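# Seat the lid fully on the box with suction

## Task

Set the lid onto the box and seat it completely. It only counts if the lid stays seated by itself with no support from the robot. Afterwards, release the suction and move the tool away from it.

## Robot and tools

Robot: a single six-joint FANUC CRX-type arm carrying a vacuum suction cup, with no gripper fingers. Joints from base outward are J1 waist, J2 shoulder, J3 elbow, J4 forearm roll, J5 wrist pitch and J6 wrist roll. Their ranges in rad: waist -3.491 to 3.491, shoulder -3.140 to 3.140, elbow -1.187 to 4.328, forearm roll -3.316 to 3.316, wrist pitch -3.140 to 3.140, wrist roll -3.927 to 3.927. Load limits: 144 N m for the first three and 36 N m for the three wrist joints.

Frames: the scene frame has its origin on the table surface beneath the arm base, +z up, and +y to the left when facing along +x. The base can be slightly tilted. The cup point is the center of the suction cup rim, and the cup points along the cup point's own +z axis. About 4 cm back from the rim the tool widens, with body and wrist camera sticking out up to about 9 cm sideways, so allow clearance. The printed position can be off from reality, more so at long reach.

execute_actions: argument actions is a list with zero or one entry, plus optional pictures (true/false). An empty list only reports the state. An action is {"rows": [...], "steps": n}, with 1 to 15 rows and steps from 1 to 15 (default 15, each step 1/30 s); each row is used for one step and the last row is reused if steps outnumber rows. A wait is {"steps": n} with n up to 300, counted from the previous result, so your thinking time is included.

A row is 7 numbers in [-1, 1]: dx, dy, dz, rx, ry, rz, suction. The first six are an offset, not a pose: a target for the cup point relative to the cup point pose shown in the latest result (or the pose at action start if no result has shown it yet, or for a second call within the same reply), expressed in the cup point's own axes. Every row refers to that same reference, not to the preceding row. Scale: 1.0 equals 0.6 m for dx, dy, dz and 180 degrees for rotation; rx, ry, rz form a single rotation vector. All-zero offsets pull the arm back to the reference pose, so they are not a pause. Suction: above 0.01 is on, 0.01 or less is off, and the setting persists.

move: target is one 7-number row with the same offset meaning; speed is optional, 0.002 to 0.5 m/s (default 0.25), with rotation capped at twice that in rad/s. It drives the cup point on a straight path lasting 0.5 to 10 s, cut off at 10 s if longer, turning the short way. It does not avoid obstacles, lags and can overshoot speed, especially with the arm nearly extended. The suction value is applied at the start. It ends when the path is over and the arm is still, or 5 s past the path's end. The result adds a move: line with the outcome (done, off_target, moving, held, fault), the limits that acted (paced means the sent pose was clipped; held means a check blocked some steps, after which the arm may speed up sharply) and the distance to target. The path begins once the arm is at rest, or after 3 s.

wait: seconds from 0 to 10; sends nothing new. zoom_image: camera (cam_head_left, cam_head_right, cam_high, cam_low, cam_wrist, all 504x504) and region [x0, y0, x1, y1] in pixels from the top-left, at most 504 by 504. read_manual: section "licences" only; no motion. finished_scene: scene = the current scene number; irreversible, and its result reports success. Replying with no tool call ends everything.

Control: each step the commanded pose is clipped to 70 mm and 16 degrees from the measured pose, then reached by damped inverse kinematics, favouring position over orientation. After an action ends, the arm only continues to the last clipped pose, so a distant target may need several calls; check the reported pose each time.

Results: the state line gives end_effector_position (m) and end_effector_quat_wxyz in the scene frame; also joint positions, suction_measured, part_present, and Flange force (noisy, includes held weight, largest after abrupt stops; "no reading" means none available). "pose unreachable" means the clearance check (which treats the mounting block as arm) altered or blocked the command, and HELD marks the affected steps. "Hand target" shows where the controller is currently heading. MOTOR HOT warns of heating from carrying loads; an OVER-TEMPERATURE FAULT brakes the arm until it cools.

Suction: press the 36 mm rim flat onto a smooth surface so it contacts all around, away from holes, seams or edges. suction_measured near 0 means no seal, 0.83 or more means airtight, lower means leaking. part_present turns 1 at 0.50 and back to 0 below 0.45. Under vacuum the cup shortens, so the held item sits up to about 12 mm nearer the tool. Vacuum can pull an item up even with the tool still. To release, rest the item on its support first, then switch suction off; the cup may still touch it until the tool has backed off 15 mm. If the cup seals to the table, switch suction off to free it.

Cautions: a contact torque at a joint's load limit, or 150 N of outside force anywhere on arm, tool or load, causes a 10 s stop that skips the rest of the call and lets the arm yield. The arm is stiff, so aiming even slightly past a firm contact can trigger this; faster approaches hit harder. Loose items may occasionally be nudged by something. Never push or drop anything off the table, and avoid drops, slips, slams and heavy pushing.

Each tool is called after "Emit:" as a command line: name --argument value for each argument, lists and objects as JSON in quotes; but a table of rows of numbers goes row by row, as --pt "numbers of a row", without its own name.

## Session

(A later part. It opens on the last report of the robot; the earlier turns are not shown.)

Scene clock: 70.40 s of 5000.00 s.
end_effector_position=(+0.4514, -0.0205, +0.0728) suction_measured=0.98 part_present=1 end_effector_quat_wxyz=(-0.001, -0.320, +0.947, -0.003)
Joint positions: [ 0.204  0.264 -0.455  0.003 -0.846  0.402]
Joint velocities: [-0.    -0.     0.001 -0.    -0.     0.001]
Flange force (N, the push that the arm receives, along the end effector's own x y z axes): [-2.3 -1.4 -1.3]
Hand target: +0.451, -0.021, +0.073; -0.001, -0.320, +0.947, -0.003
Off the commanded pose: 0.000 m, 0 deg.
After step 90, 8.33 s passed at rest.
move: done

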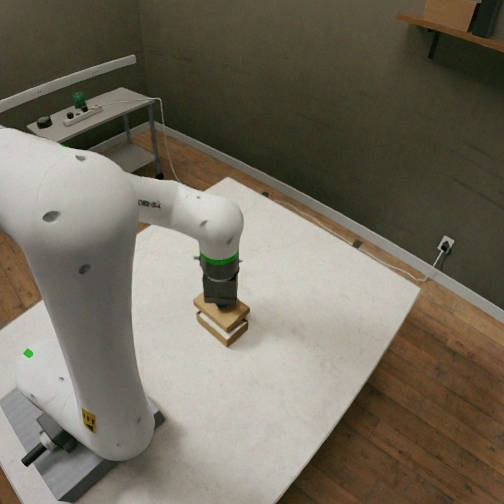

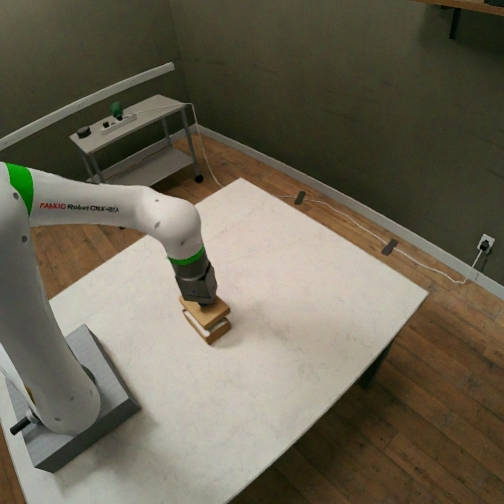

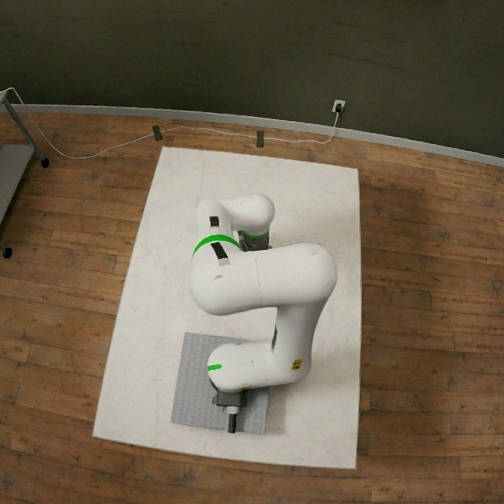

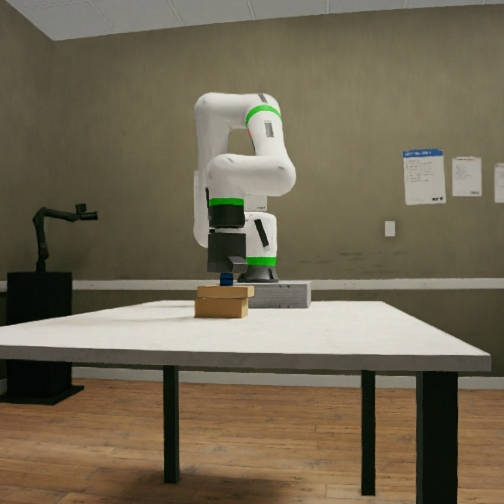

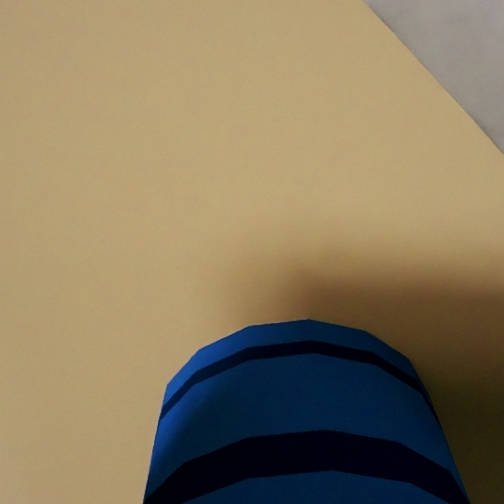

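Emit:
move --target '[0.033,0.001,0,0,0,0,1]' --speed 0.04

Emit:
zoom_image --camera "cam_low" --region '[185,275,260,325]'

Emit:
zoom_image --camera "cam_head_left" --region '[185,280,260,355]'

Emit:
zoom_image --camera "cam_head_right" --region '[170,280,245,355]'

Scene clock: 90.47 s of 5000.00 s.
end_effector_position=(+0.4353, -0.0321, +0.0729) suction_measured=0.98 part_present=1 end_effector_quat_wxyz=(-0.001, -0.320, +0.947, -0.003)
Joint positions: [ 0.187  0.231 -0.498  0.003 -0.836  0.419]
Joint velocities: [ 0.    -0.001 -0.     0.001  0.     0.003]
Flange force (N, the push that the arm receives, along the end effector's own x y z axes): [3.7 -0.4 -1.8]
Hand target: +0.435, -0.032, +0.073; -0.001, -0.320, +0.947, -0.003
Off the commanded pose: 0.000 m, 0 deg.
After step 90, 16.30 s passed at rest.
move: done

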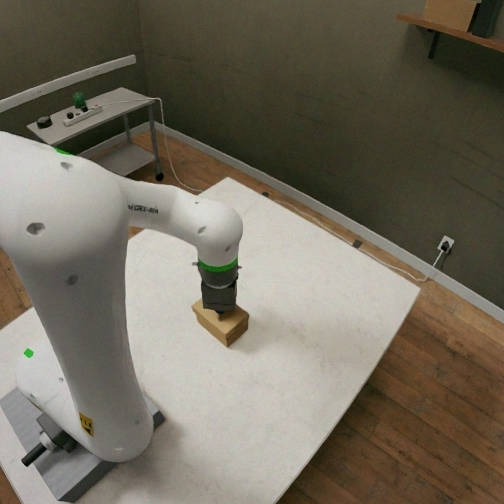

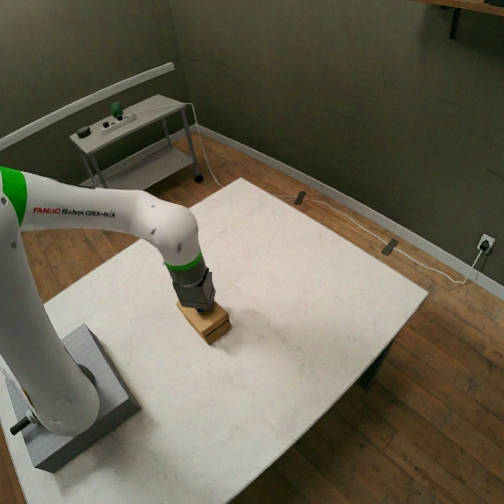

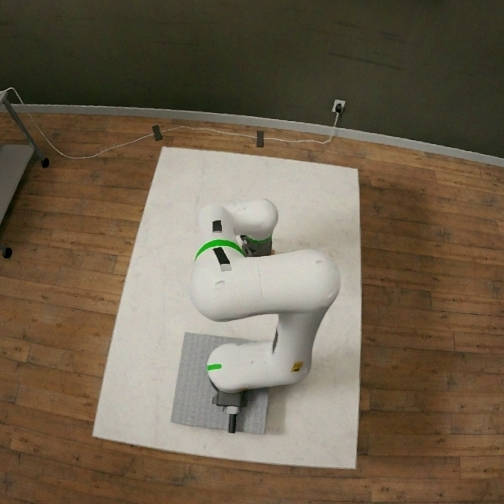

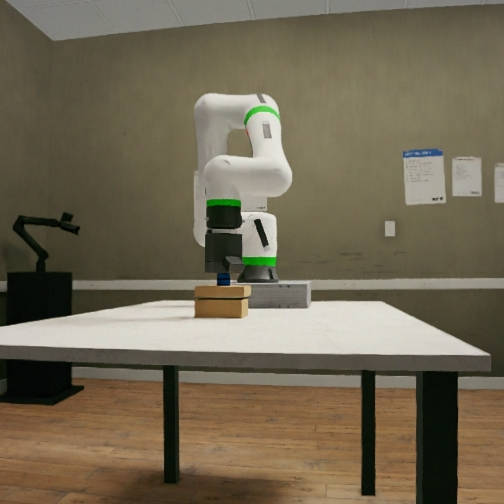

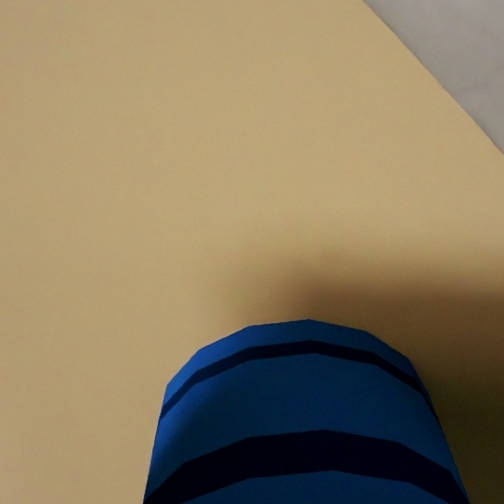

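Region (185, 275, 260, 325) of cam_low's 504x504 image, scaled by 6.720, with more detail than that image has.

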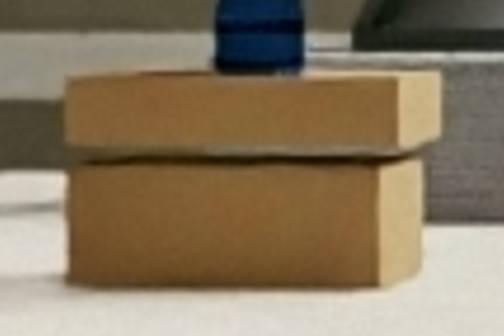

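Region (185, 280, 260, 355) of cam_head_left's 504x504 image, scaled by 6.720, with more detail than that image has.

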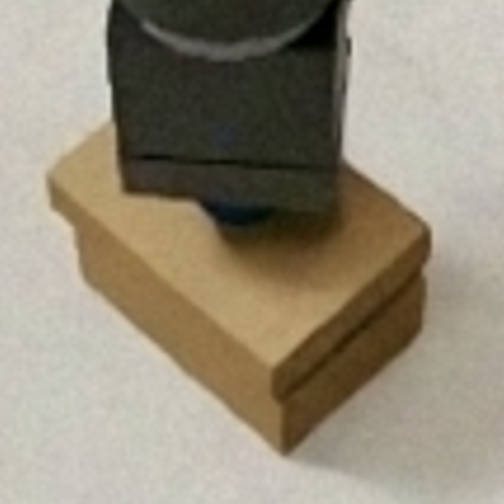

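Region (170, 280, 245, 355) of cam_head_right's 504x504 image, scaled by 6.720, with more detail than that image has.

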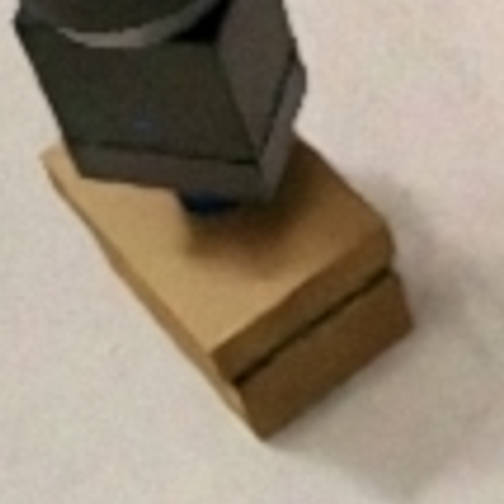

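Emit:
move --target '[0.0008,-0.0067,0,0,0,0,1]' --speed 0.02

Emit:
move --target '[0,0,0.007,0,0,0,1]' --speed 0.01

Emit:
zoom_image --camera "cam_low" --region '[185,275,260,325]'

Emit:
zoom_image --camera "cam_head_left" --region '[185,280,260,355]'

Emit:
zoom_image --camera "cam_head_right" --region '[170,280,245,355]'

Scene clock: 105.63 s of 5000.00 s.
end_effector_position=(+0.4373, -0.0356, +0.0730) suction_measured=0.98 part_present=1 end_effector_quat_wxyz=(-0.001, -0.320, +0.947, -0.003)
Joint positions: [ 0.177  0.236 -0.492  0.003 -0.837  0.428]
Joint velocities: [-0.     0.    -0.     0.    -0.     0.001]
Flange force (N, the push that the arm receives, along the end effector's own x y z axes): [2.1 -1.4 0.4]
Hand target: +0.437, -0.036, +0.073; -0.001, -0.320, +0.947, -0.003
Off the commanded pose: 0.000 m, 0 deg.
After step 90, 11.47 s passed at rest.
move: done

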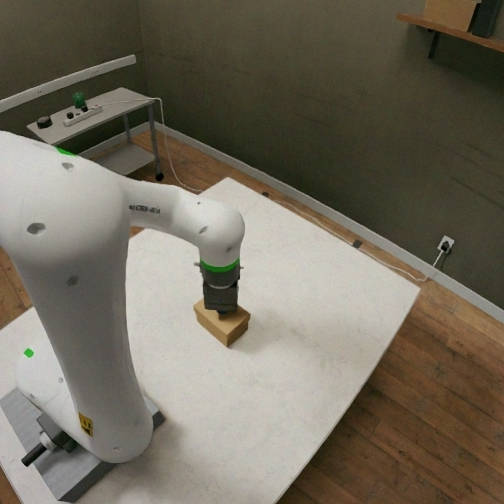

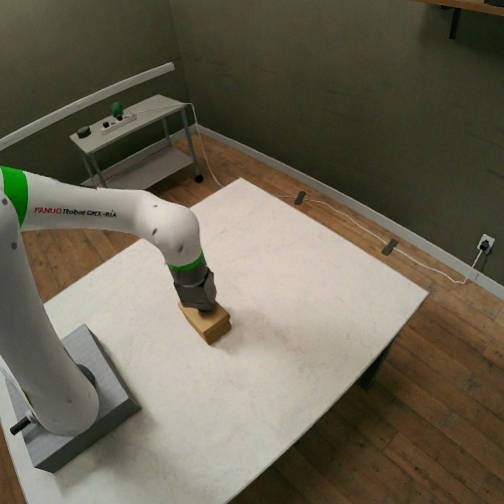

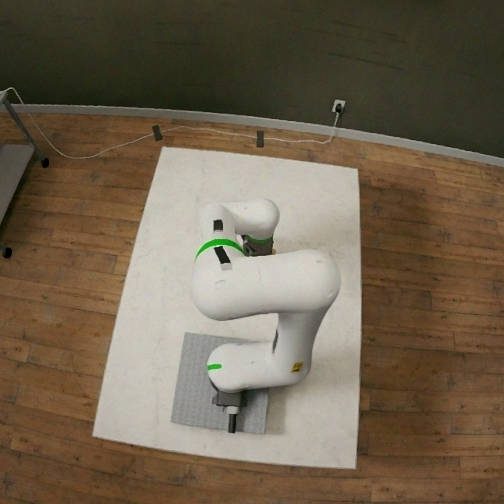

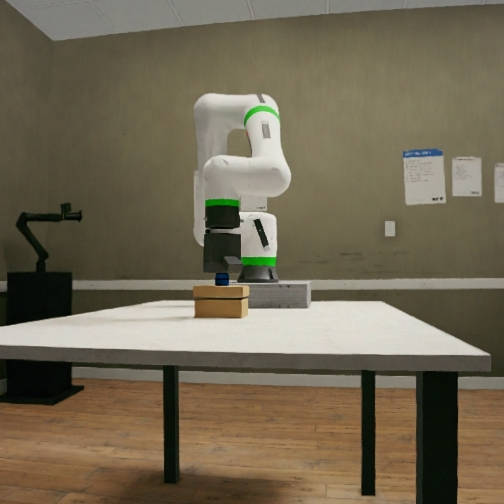

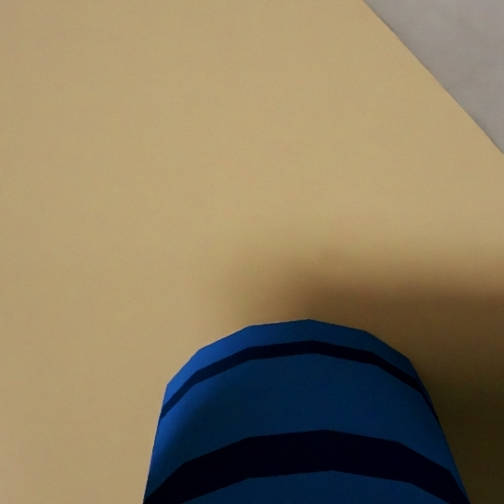

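Scene clock: 106.33 s of 5000.00 s.
end_effector_position=(+0.4373, -0.0356, +0.0688) suction_measured=0.98 part_present=1 end_effector_quat_wxyz=(-0.001, -0.320, +0.947, -0.003)
Joint positions: [ 0.177  0.243 -0.495  0.003 -0.827  0.428]
Joint velocities: [-0.    -0.     0.001  0.    -0.     0.002]
Flange force (N, the push that the arm receives, along the end effector's own x y z axes): [1.4 2.1 -3.1]
Hand target: +0.437, -0.036, +0.069; -0.001, -0.320, +0.947, -0.003
Off the commanded pose: 0.000 m, 0 deg.
move: done

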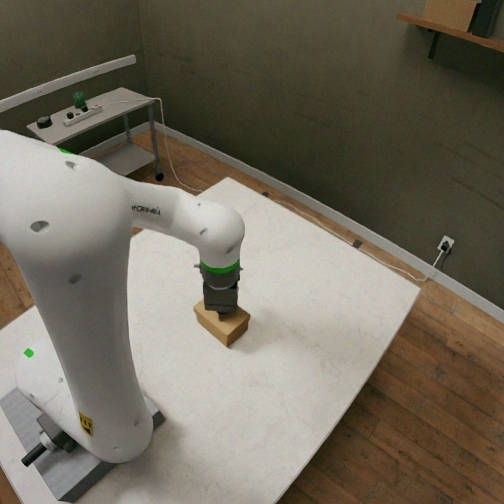

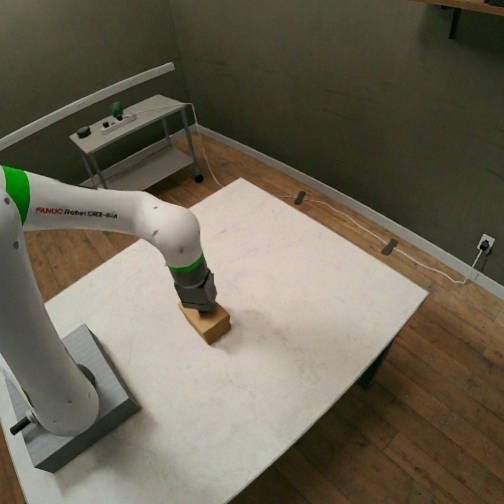

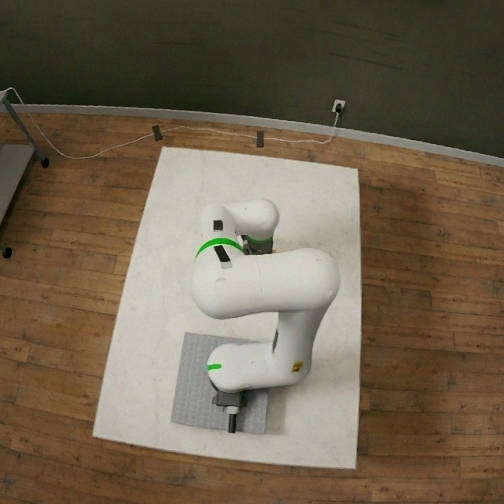

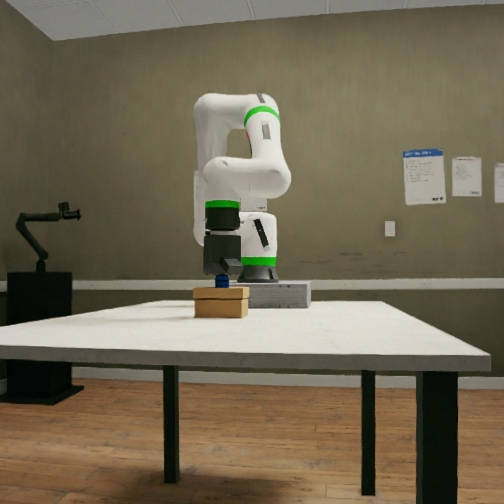

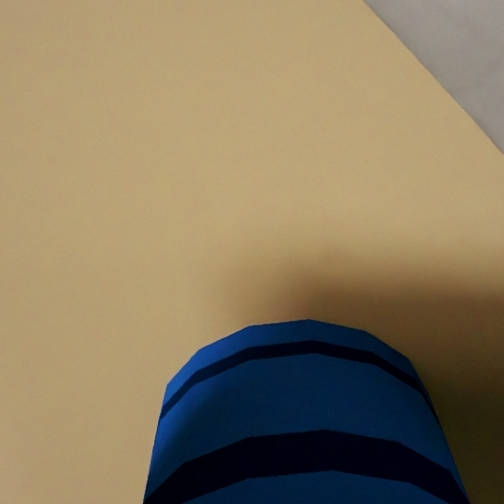

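Region (185, 275, 260, 325) of cam_low's 504x504 image, scaled by 6.720, with more detail than that image has.

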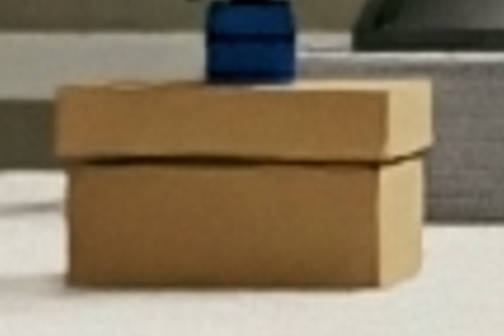

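Region (185, 280, 260, 355) of cam_head_left's 504x504 image, scaled by 6.720, with more detail than that image has.

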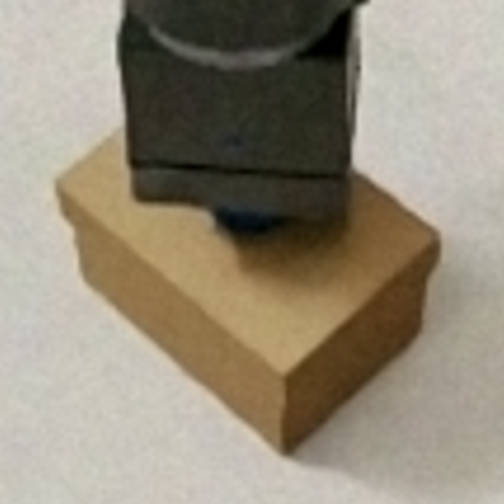

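Region (170, 280, 245, 355) of cam_head_right's 504x504 image, scaled by 6.720, with more detail than that image has.

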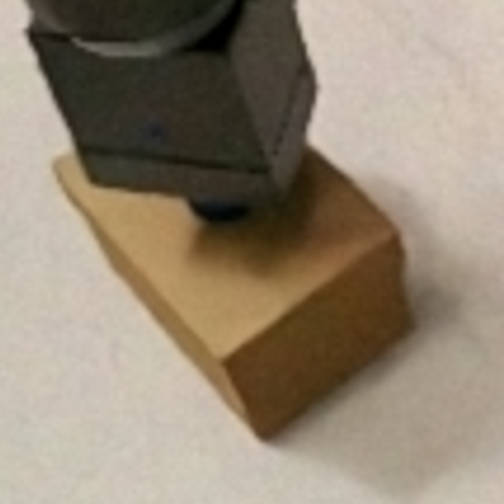

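Emit:
move --target '[0,0,0,0,0,0.003,1]' --speed 0.02

Emit:
move --target '[0,0,0.0075,0,0,0,1]' --speed 0.008

Emit:
zoom_image --camera "cam_low" --region '[185,275,260,325]'

Emit:
zoom_image --camera "cam_head_left" --region '[185,280,260,355]'

Scene clock: 119.90 s of 5000.00 s.
end_effector_position=(+0.4373, -0.0356, +0.0687) suction_measured=0.98 part_present=1 end_effector_quat_wxyz=(-0.001, -0.316, +0.949, -0.003)
Joint positions: [ 0.177  0.243 -0.495  0.003 -0.827  0.419]
Joint velocities: [-0.  0.  0. -0.  0.  0.]
Flange force (N, the push that the arm receives, along the end effector's own x y z axes): [-3.2 -1.7 -1.6]
Hand target: +0.437, -0.036, +0.069; -0.001, -0.316, +0.949, -0.003
Off the commanded pose: 0.000 m, 0 deg.
After step 90, 9.87 s passed at rest.
move: done

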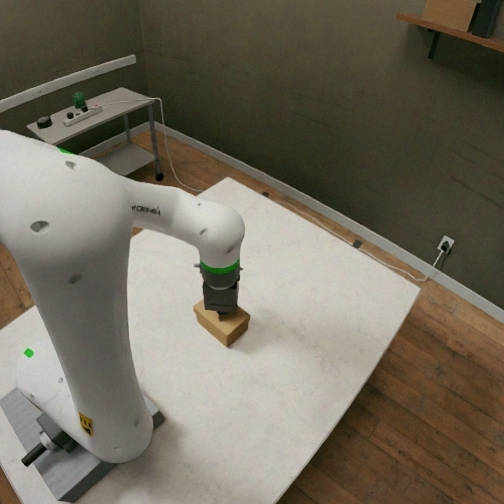

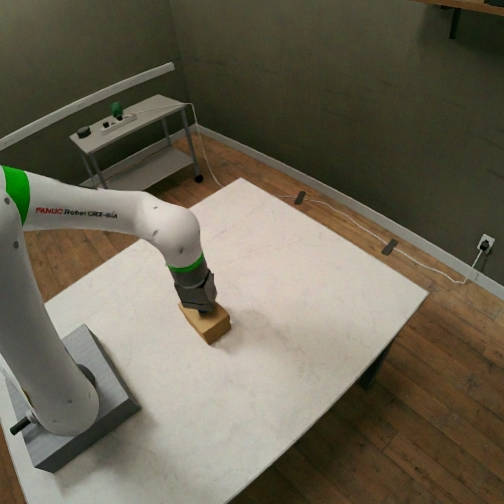

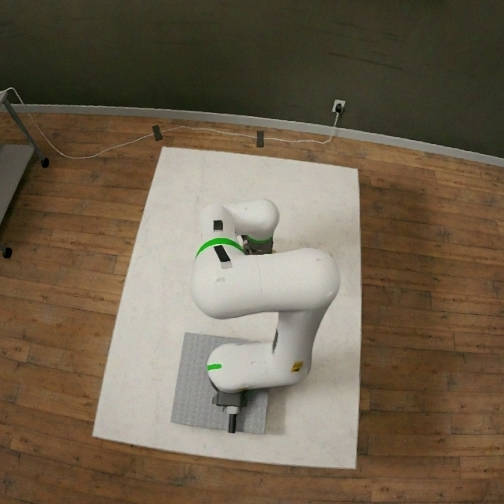

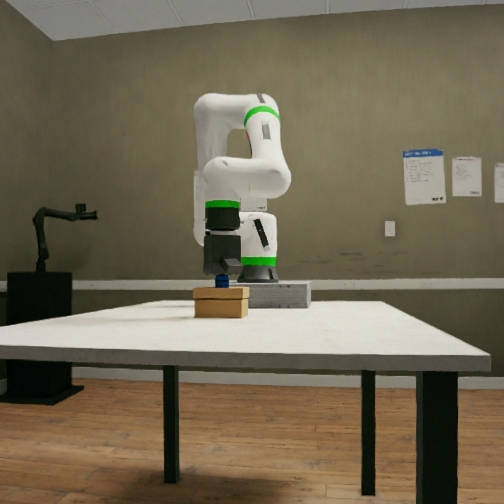

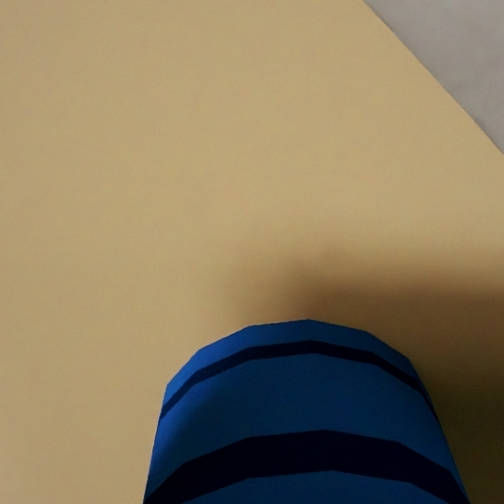

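Scene clock: 120.67 s of 5000.00 s.
end_effector_position=(+0.4373, -0.0356, +0.0642) suction_measured=0.98 part_present=1 end_effector_quat_wxyz=(-0.001, -0.316, +0.949, -0.003)
Joint positions: [ 0.177  0.252 -0.498  0.003 -0.815  0.419]
Joint velocities: [-0.     0.001 -0.    -0.     0.001  0.   ]
Flange force (N, the push that the arm receives, along the end effector's own x y z axes): [2.5 0.0 -3.3]
Hand target: +0.437, -0.036, +0.064; -0.001, -0.316, +0.949, -0.003
Off the commanded pose: 0.000 m, 0 deg.
move: done

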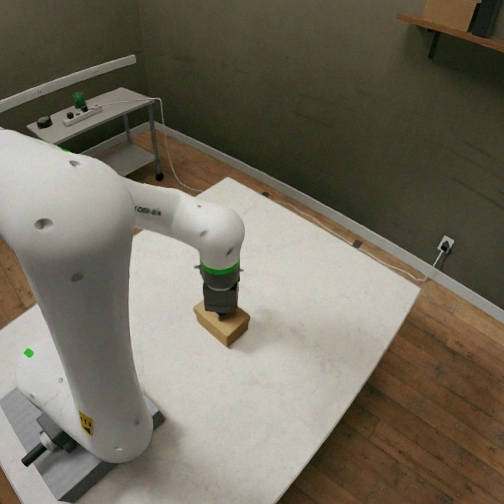

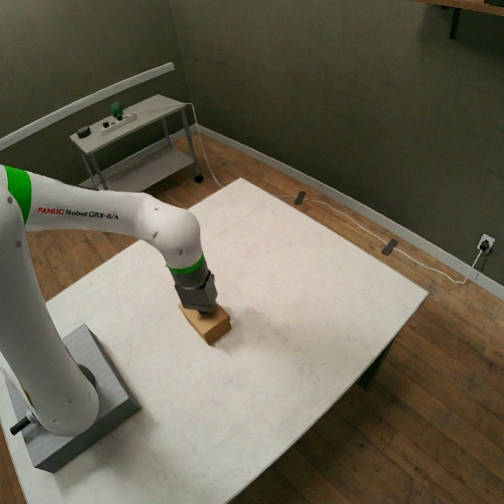

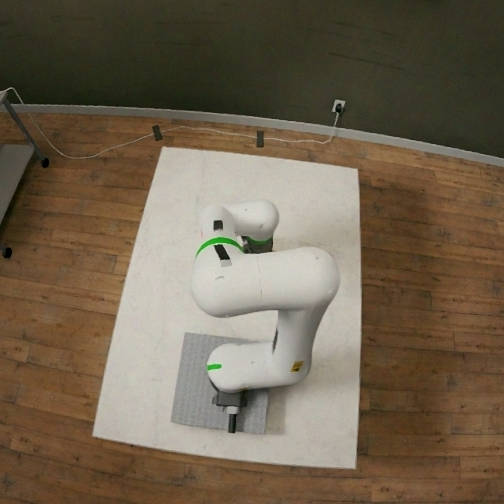

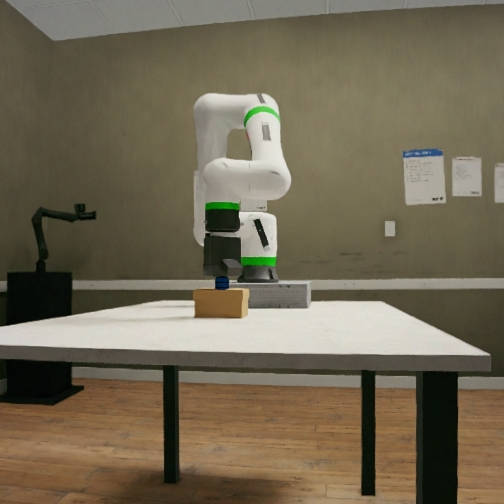

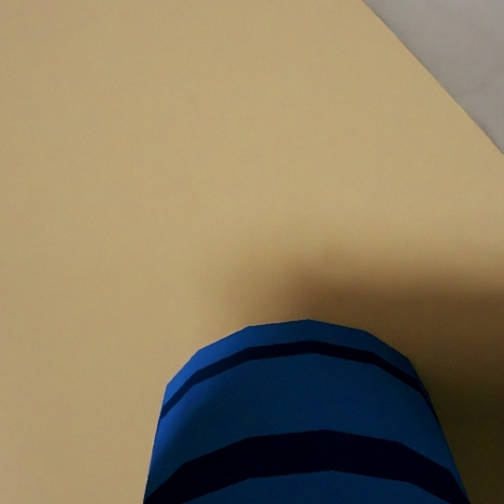

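Region (185, 275, 260, 325) of cam_low's 504x504 image, scaled by 6.720, with more detail than that image has.

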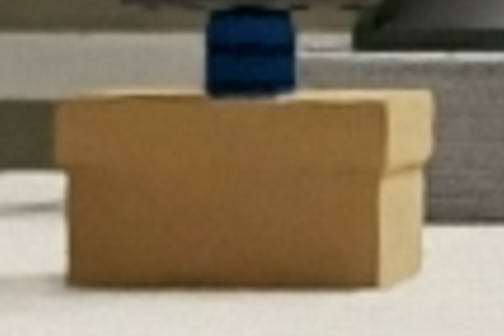

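Region (185, 280, 260, 355) of cam_head_left's 504x504 image, scaled by 6.720, with more detail than that image has.

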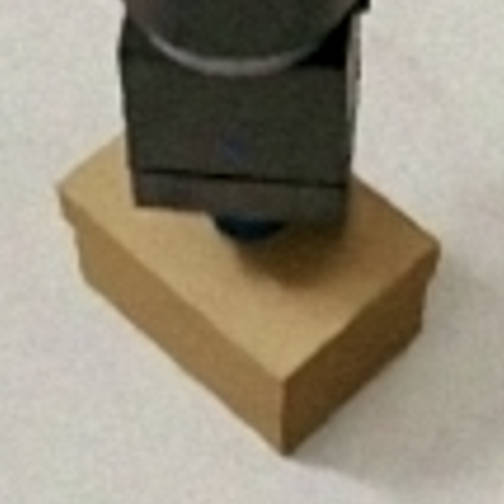

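Emit:
move --target '[0,0,0.028,0,0,0,1]' --speed 0.012

Emit:
zoom_image --camera "cam_low" --region '[185,275,260,325]'

Scene clock: 132.23 s of 5000.00 s.
end_effector_position=(+0.4373, -0.0357, +0.0474) suction_measured=0.98 part_present=1 end_effector_quat_wxyz=(-0.001, -0.316, +0.949, -0.003)
Joint positions: [ 0.177  0.285 -0.508  0.003 -0.772  0.419]
Joint velocities: [-0.     0.001  0.     0.001  0.     0.   ]
Flange force (N, the push that the arm receives, along the end effector's own x y z axes): [1.4 0.9 -2.6]
Hand target: +0.437, -0.036, +0.047; -0.001, -0.316, +0.949, -0.003
Off the commanded pose: 0.000 m, 0 deg.
After step 90, 6.93 s passed at rest.
move: done

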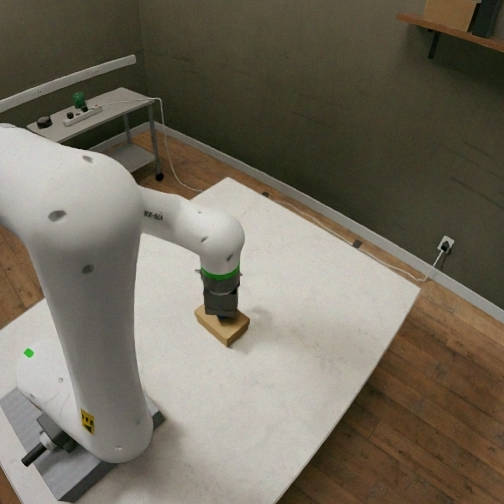

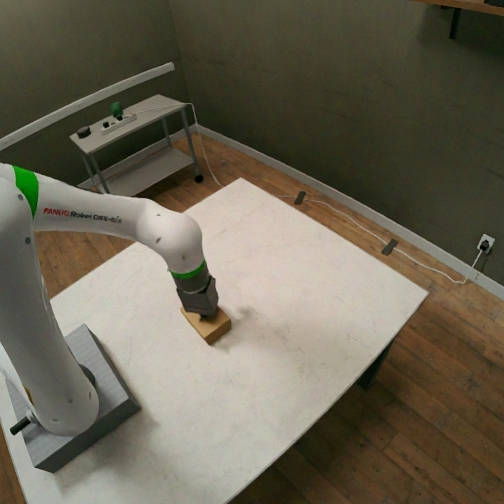

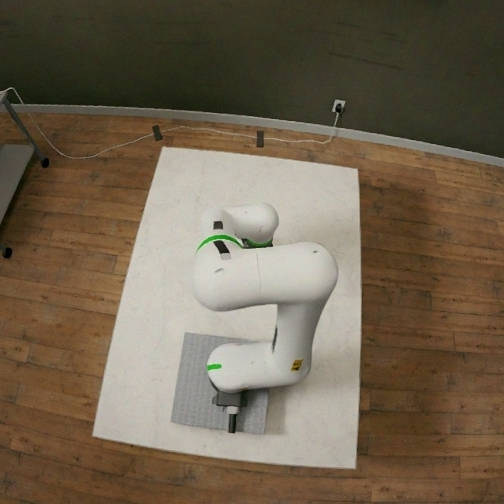

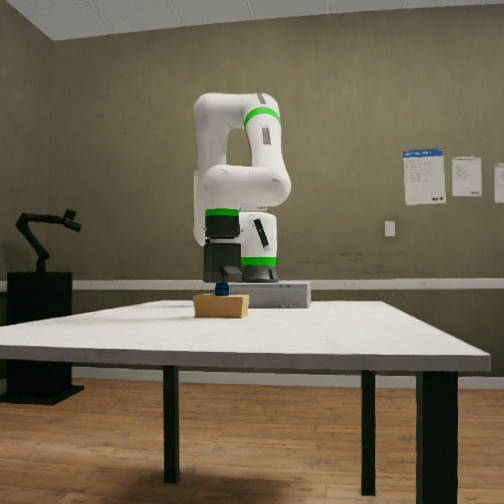

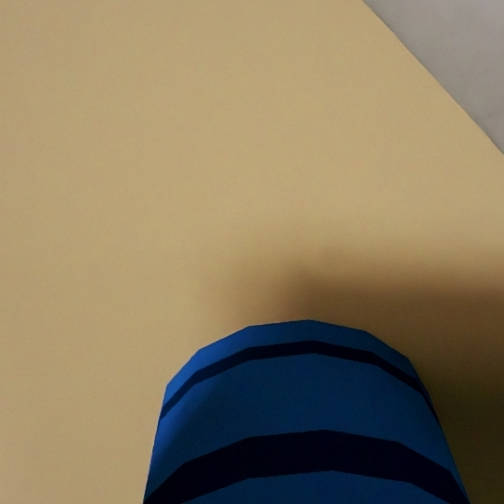

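Region (185, 275, 260, 325) of cam_low's 504x504 image, scaled by 6.720, with more detail than that image has.

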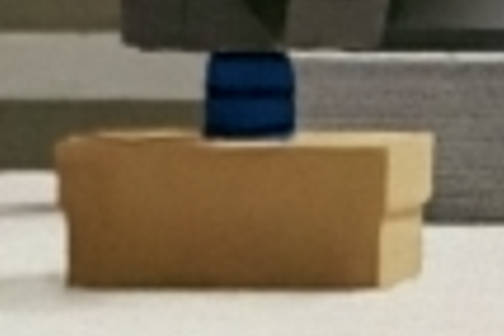

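Emit:
move --target '[0,0,0.0055,0,0,0,1]' --speed 0.006

Emit:
execute_actions --actions '[{"rows":[[0,0,0,0,0,0,0]],"steps":15}]'

Emit:
zoom_image --camera "cam_low" --region '[185,275,260,325]'

Scene clock: 144.13 s of 5000.00 s.
end_effector_position=(+0.4373, -0.0357, +0.0441) suction_measured=0.98 part_present=1 end_effector_quat_wxyz=(-0.001, -0.316, +0.949, -0.003)
Joint positions: [ 0.177  0.291 -0.51   0.003 -0.764  0.419]
Joint velocities: [ 0.    -0.    -0.     0.    -0.    -0.002]
Flange force (N, the push that the arm receives, along the end effector's own x y z axes): [3.3 0.0 -2.7]
Hand target: +0.437, -0.036, +0.044; -0.001, -0.316, +0.949, -0.003
Off the commanded pose: 0.000 m, 0 deg.
After step 90, 8.13 s passed at rest.
move: done

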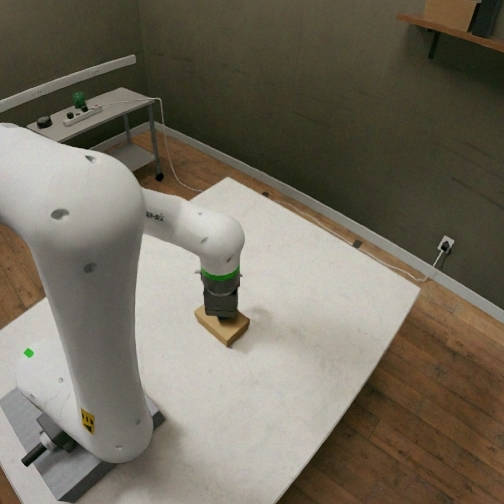

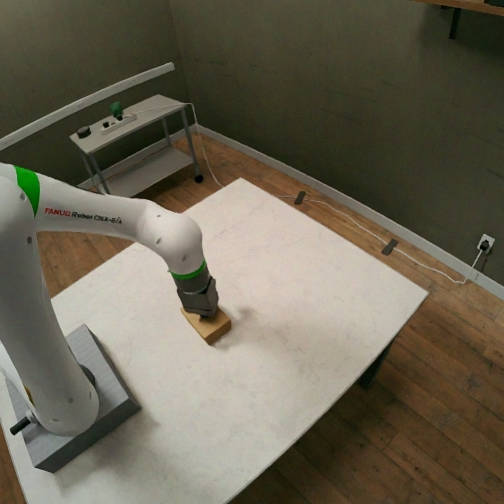

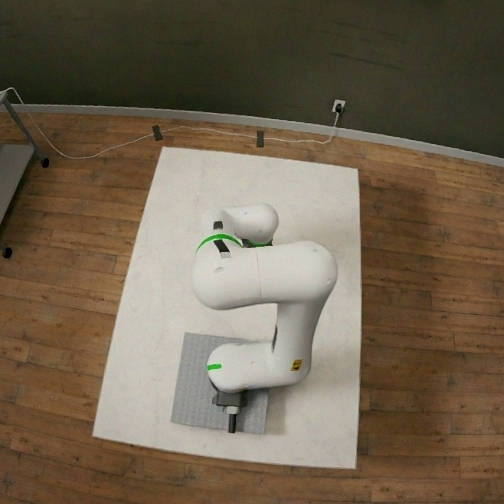

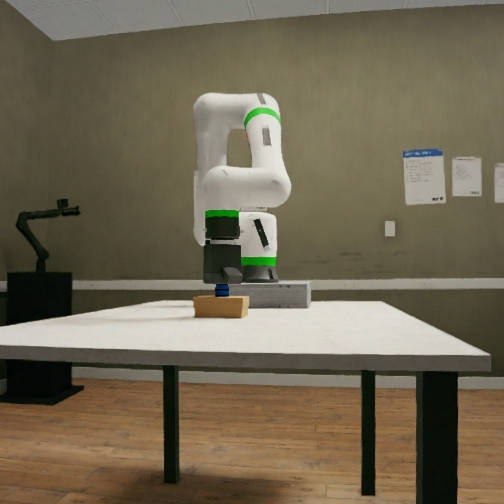

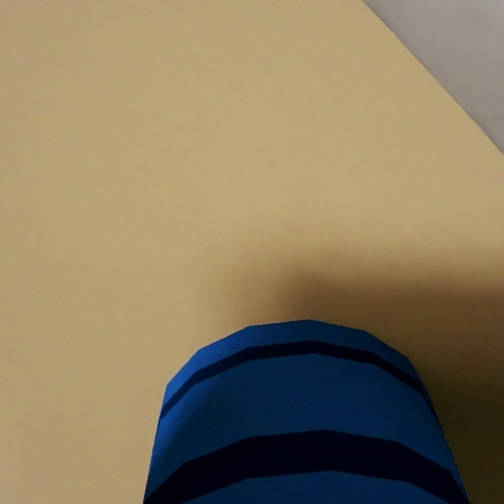

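Scene clock: 144.63 s of 5000.00 s.
end_effector_position=(+0.4373, -0.0357, +0.0441) suction_measured=0.01 part_present=0 end_effector_quat_wxyz=(-0.001, -0.316, +0.949, -0.003)
Joint positions: [ 0.177  0.291 -0.51   0.003 -0.764  0.419]
Joint velocities: [ 0.     0.    -0.001  0.     0.001  0.001]
Flange force (N, the push that the arm receives, along the end effector's own x y z axes): [3.8 2.4 -11.9]
Hand target: +0.437, -0.036, +0.044; -0.001, -0.316, +0.949, -0.003
Off the commanded pose: 0.000 m, 0 deg.
Steps of this call (steps 1 to 15: all 15 steps of this action). Readings (end_effector_position | what the end effector reports):
1: (+0.4373, -0.0357, +0.0441) | suction_measured=0.76 part_present=1
2: (+0.4373, -0.0357, +0.0441) | suction_measured=0.14 part_present=0
4: (+0.4373, -0.0357, +0.0441) | suction_measured=0.01 part_present=0
8: (+0.4373, -0.0357, +0.0441) | suction_measured=0.01 part_present=0
15: the state above

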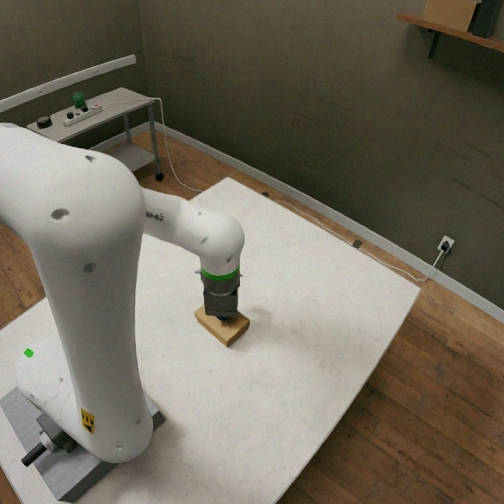

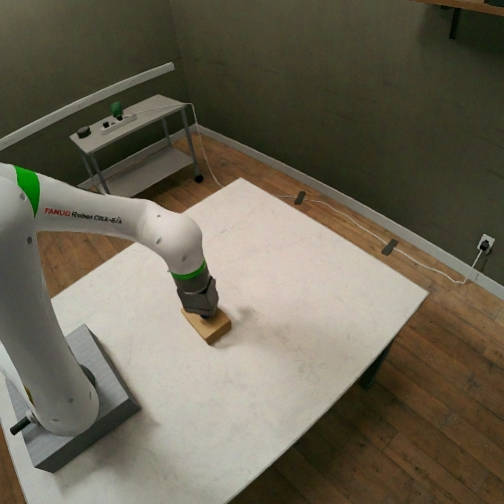

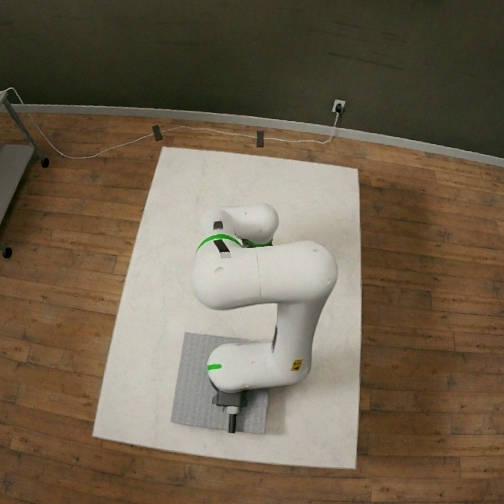

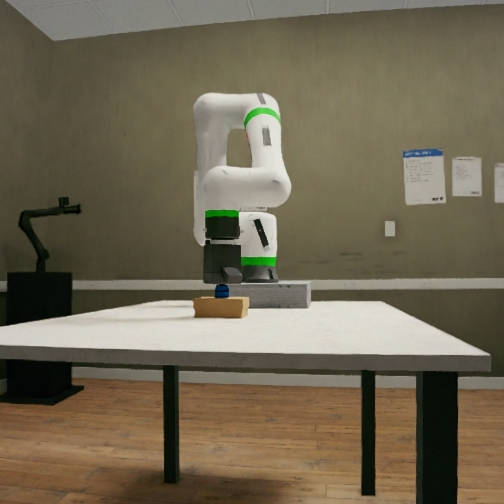

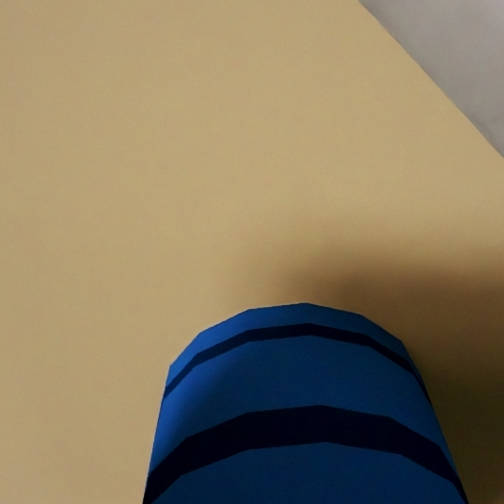

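Region (185, 275, 260, 325) of cam_low's 504x504 image, scaled by 6.720, with more detail than that image has.

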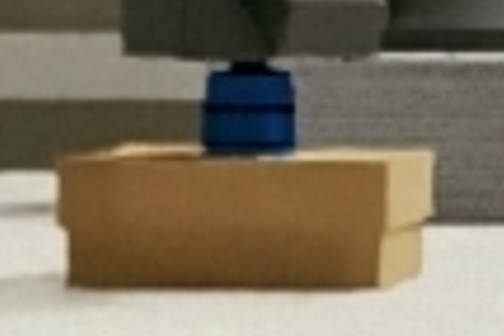

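Emit:
move --target '[0,0,-0.25,0,0,0,0]'

Emit:
zoom_image --camera "cam_low" --region '[160,250,290,350]'

Scene clock: 165.00 s of 5000.00 s.
end_effector_position=(+0.4373, -0.0352, +0.1944) suction_measured=0.01 part_present=0 end_effector_quat_wxyz=(-0.001, -0.315, +0.949, -0.004)
Joint positions: [ 0.177  0.057 -0.363  0.003 -1.145  0.419]
Joint velocities: [ 0.    -0.002 -0.001 -0.    -0.     0.   ]
Flange force (N, the push that the arm receives, along the end effector's own x y z axes): [2.3 -0.6 -3.5]
Hand target: +0.437, -0.035, +0.194; -0.001, -0.315, +0.949, -0.004
Off the commanded pose: 0.001 m, 0 deg.
After step 90, 16.37 s passed at rest.
move: done

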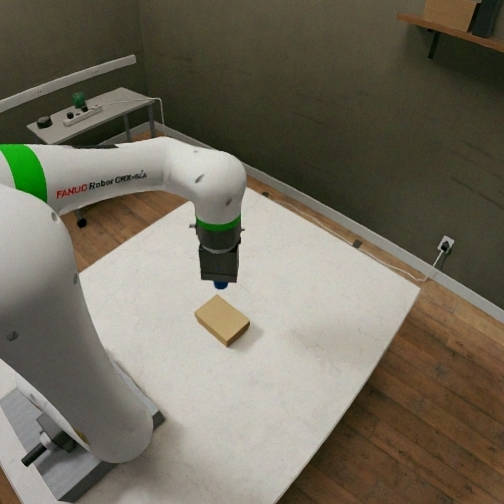

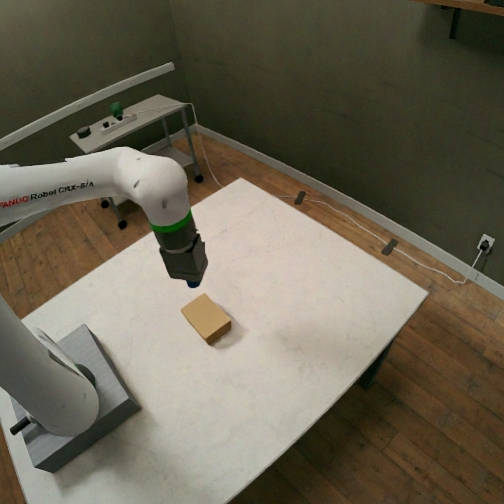

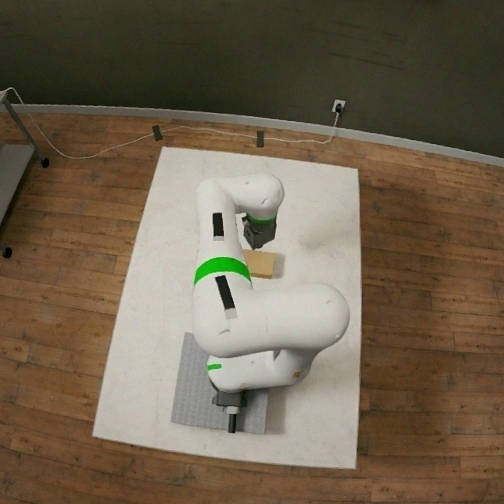

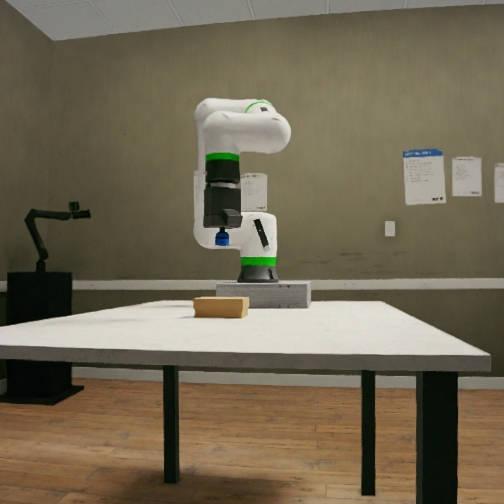

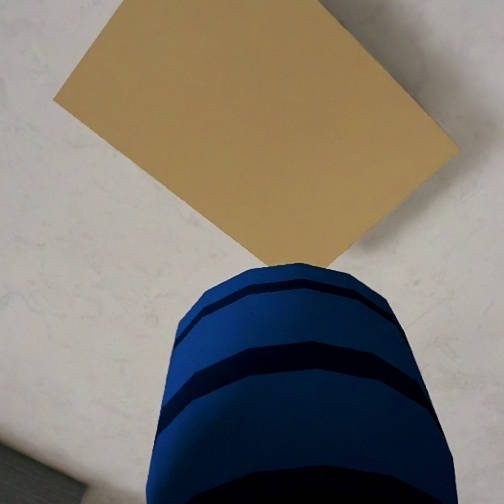

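Region (160, 250, 290, 350) of cam_low's 504x504 image, scaled by 3.877, with more detail than that image has; it fills the top 388 rows of this view, and the rest is white.

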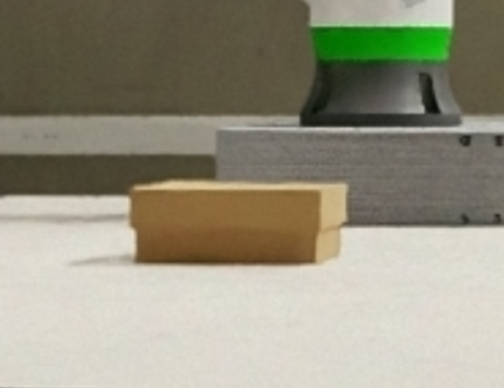

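Emit:
finished_scene --scene 2

The scene is finished: the task was done.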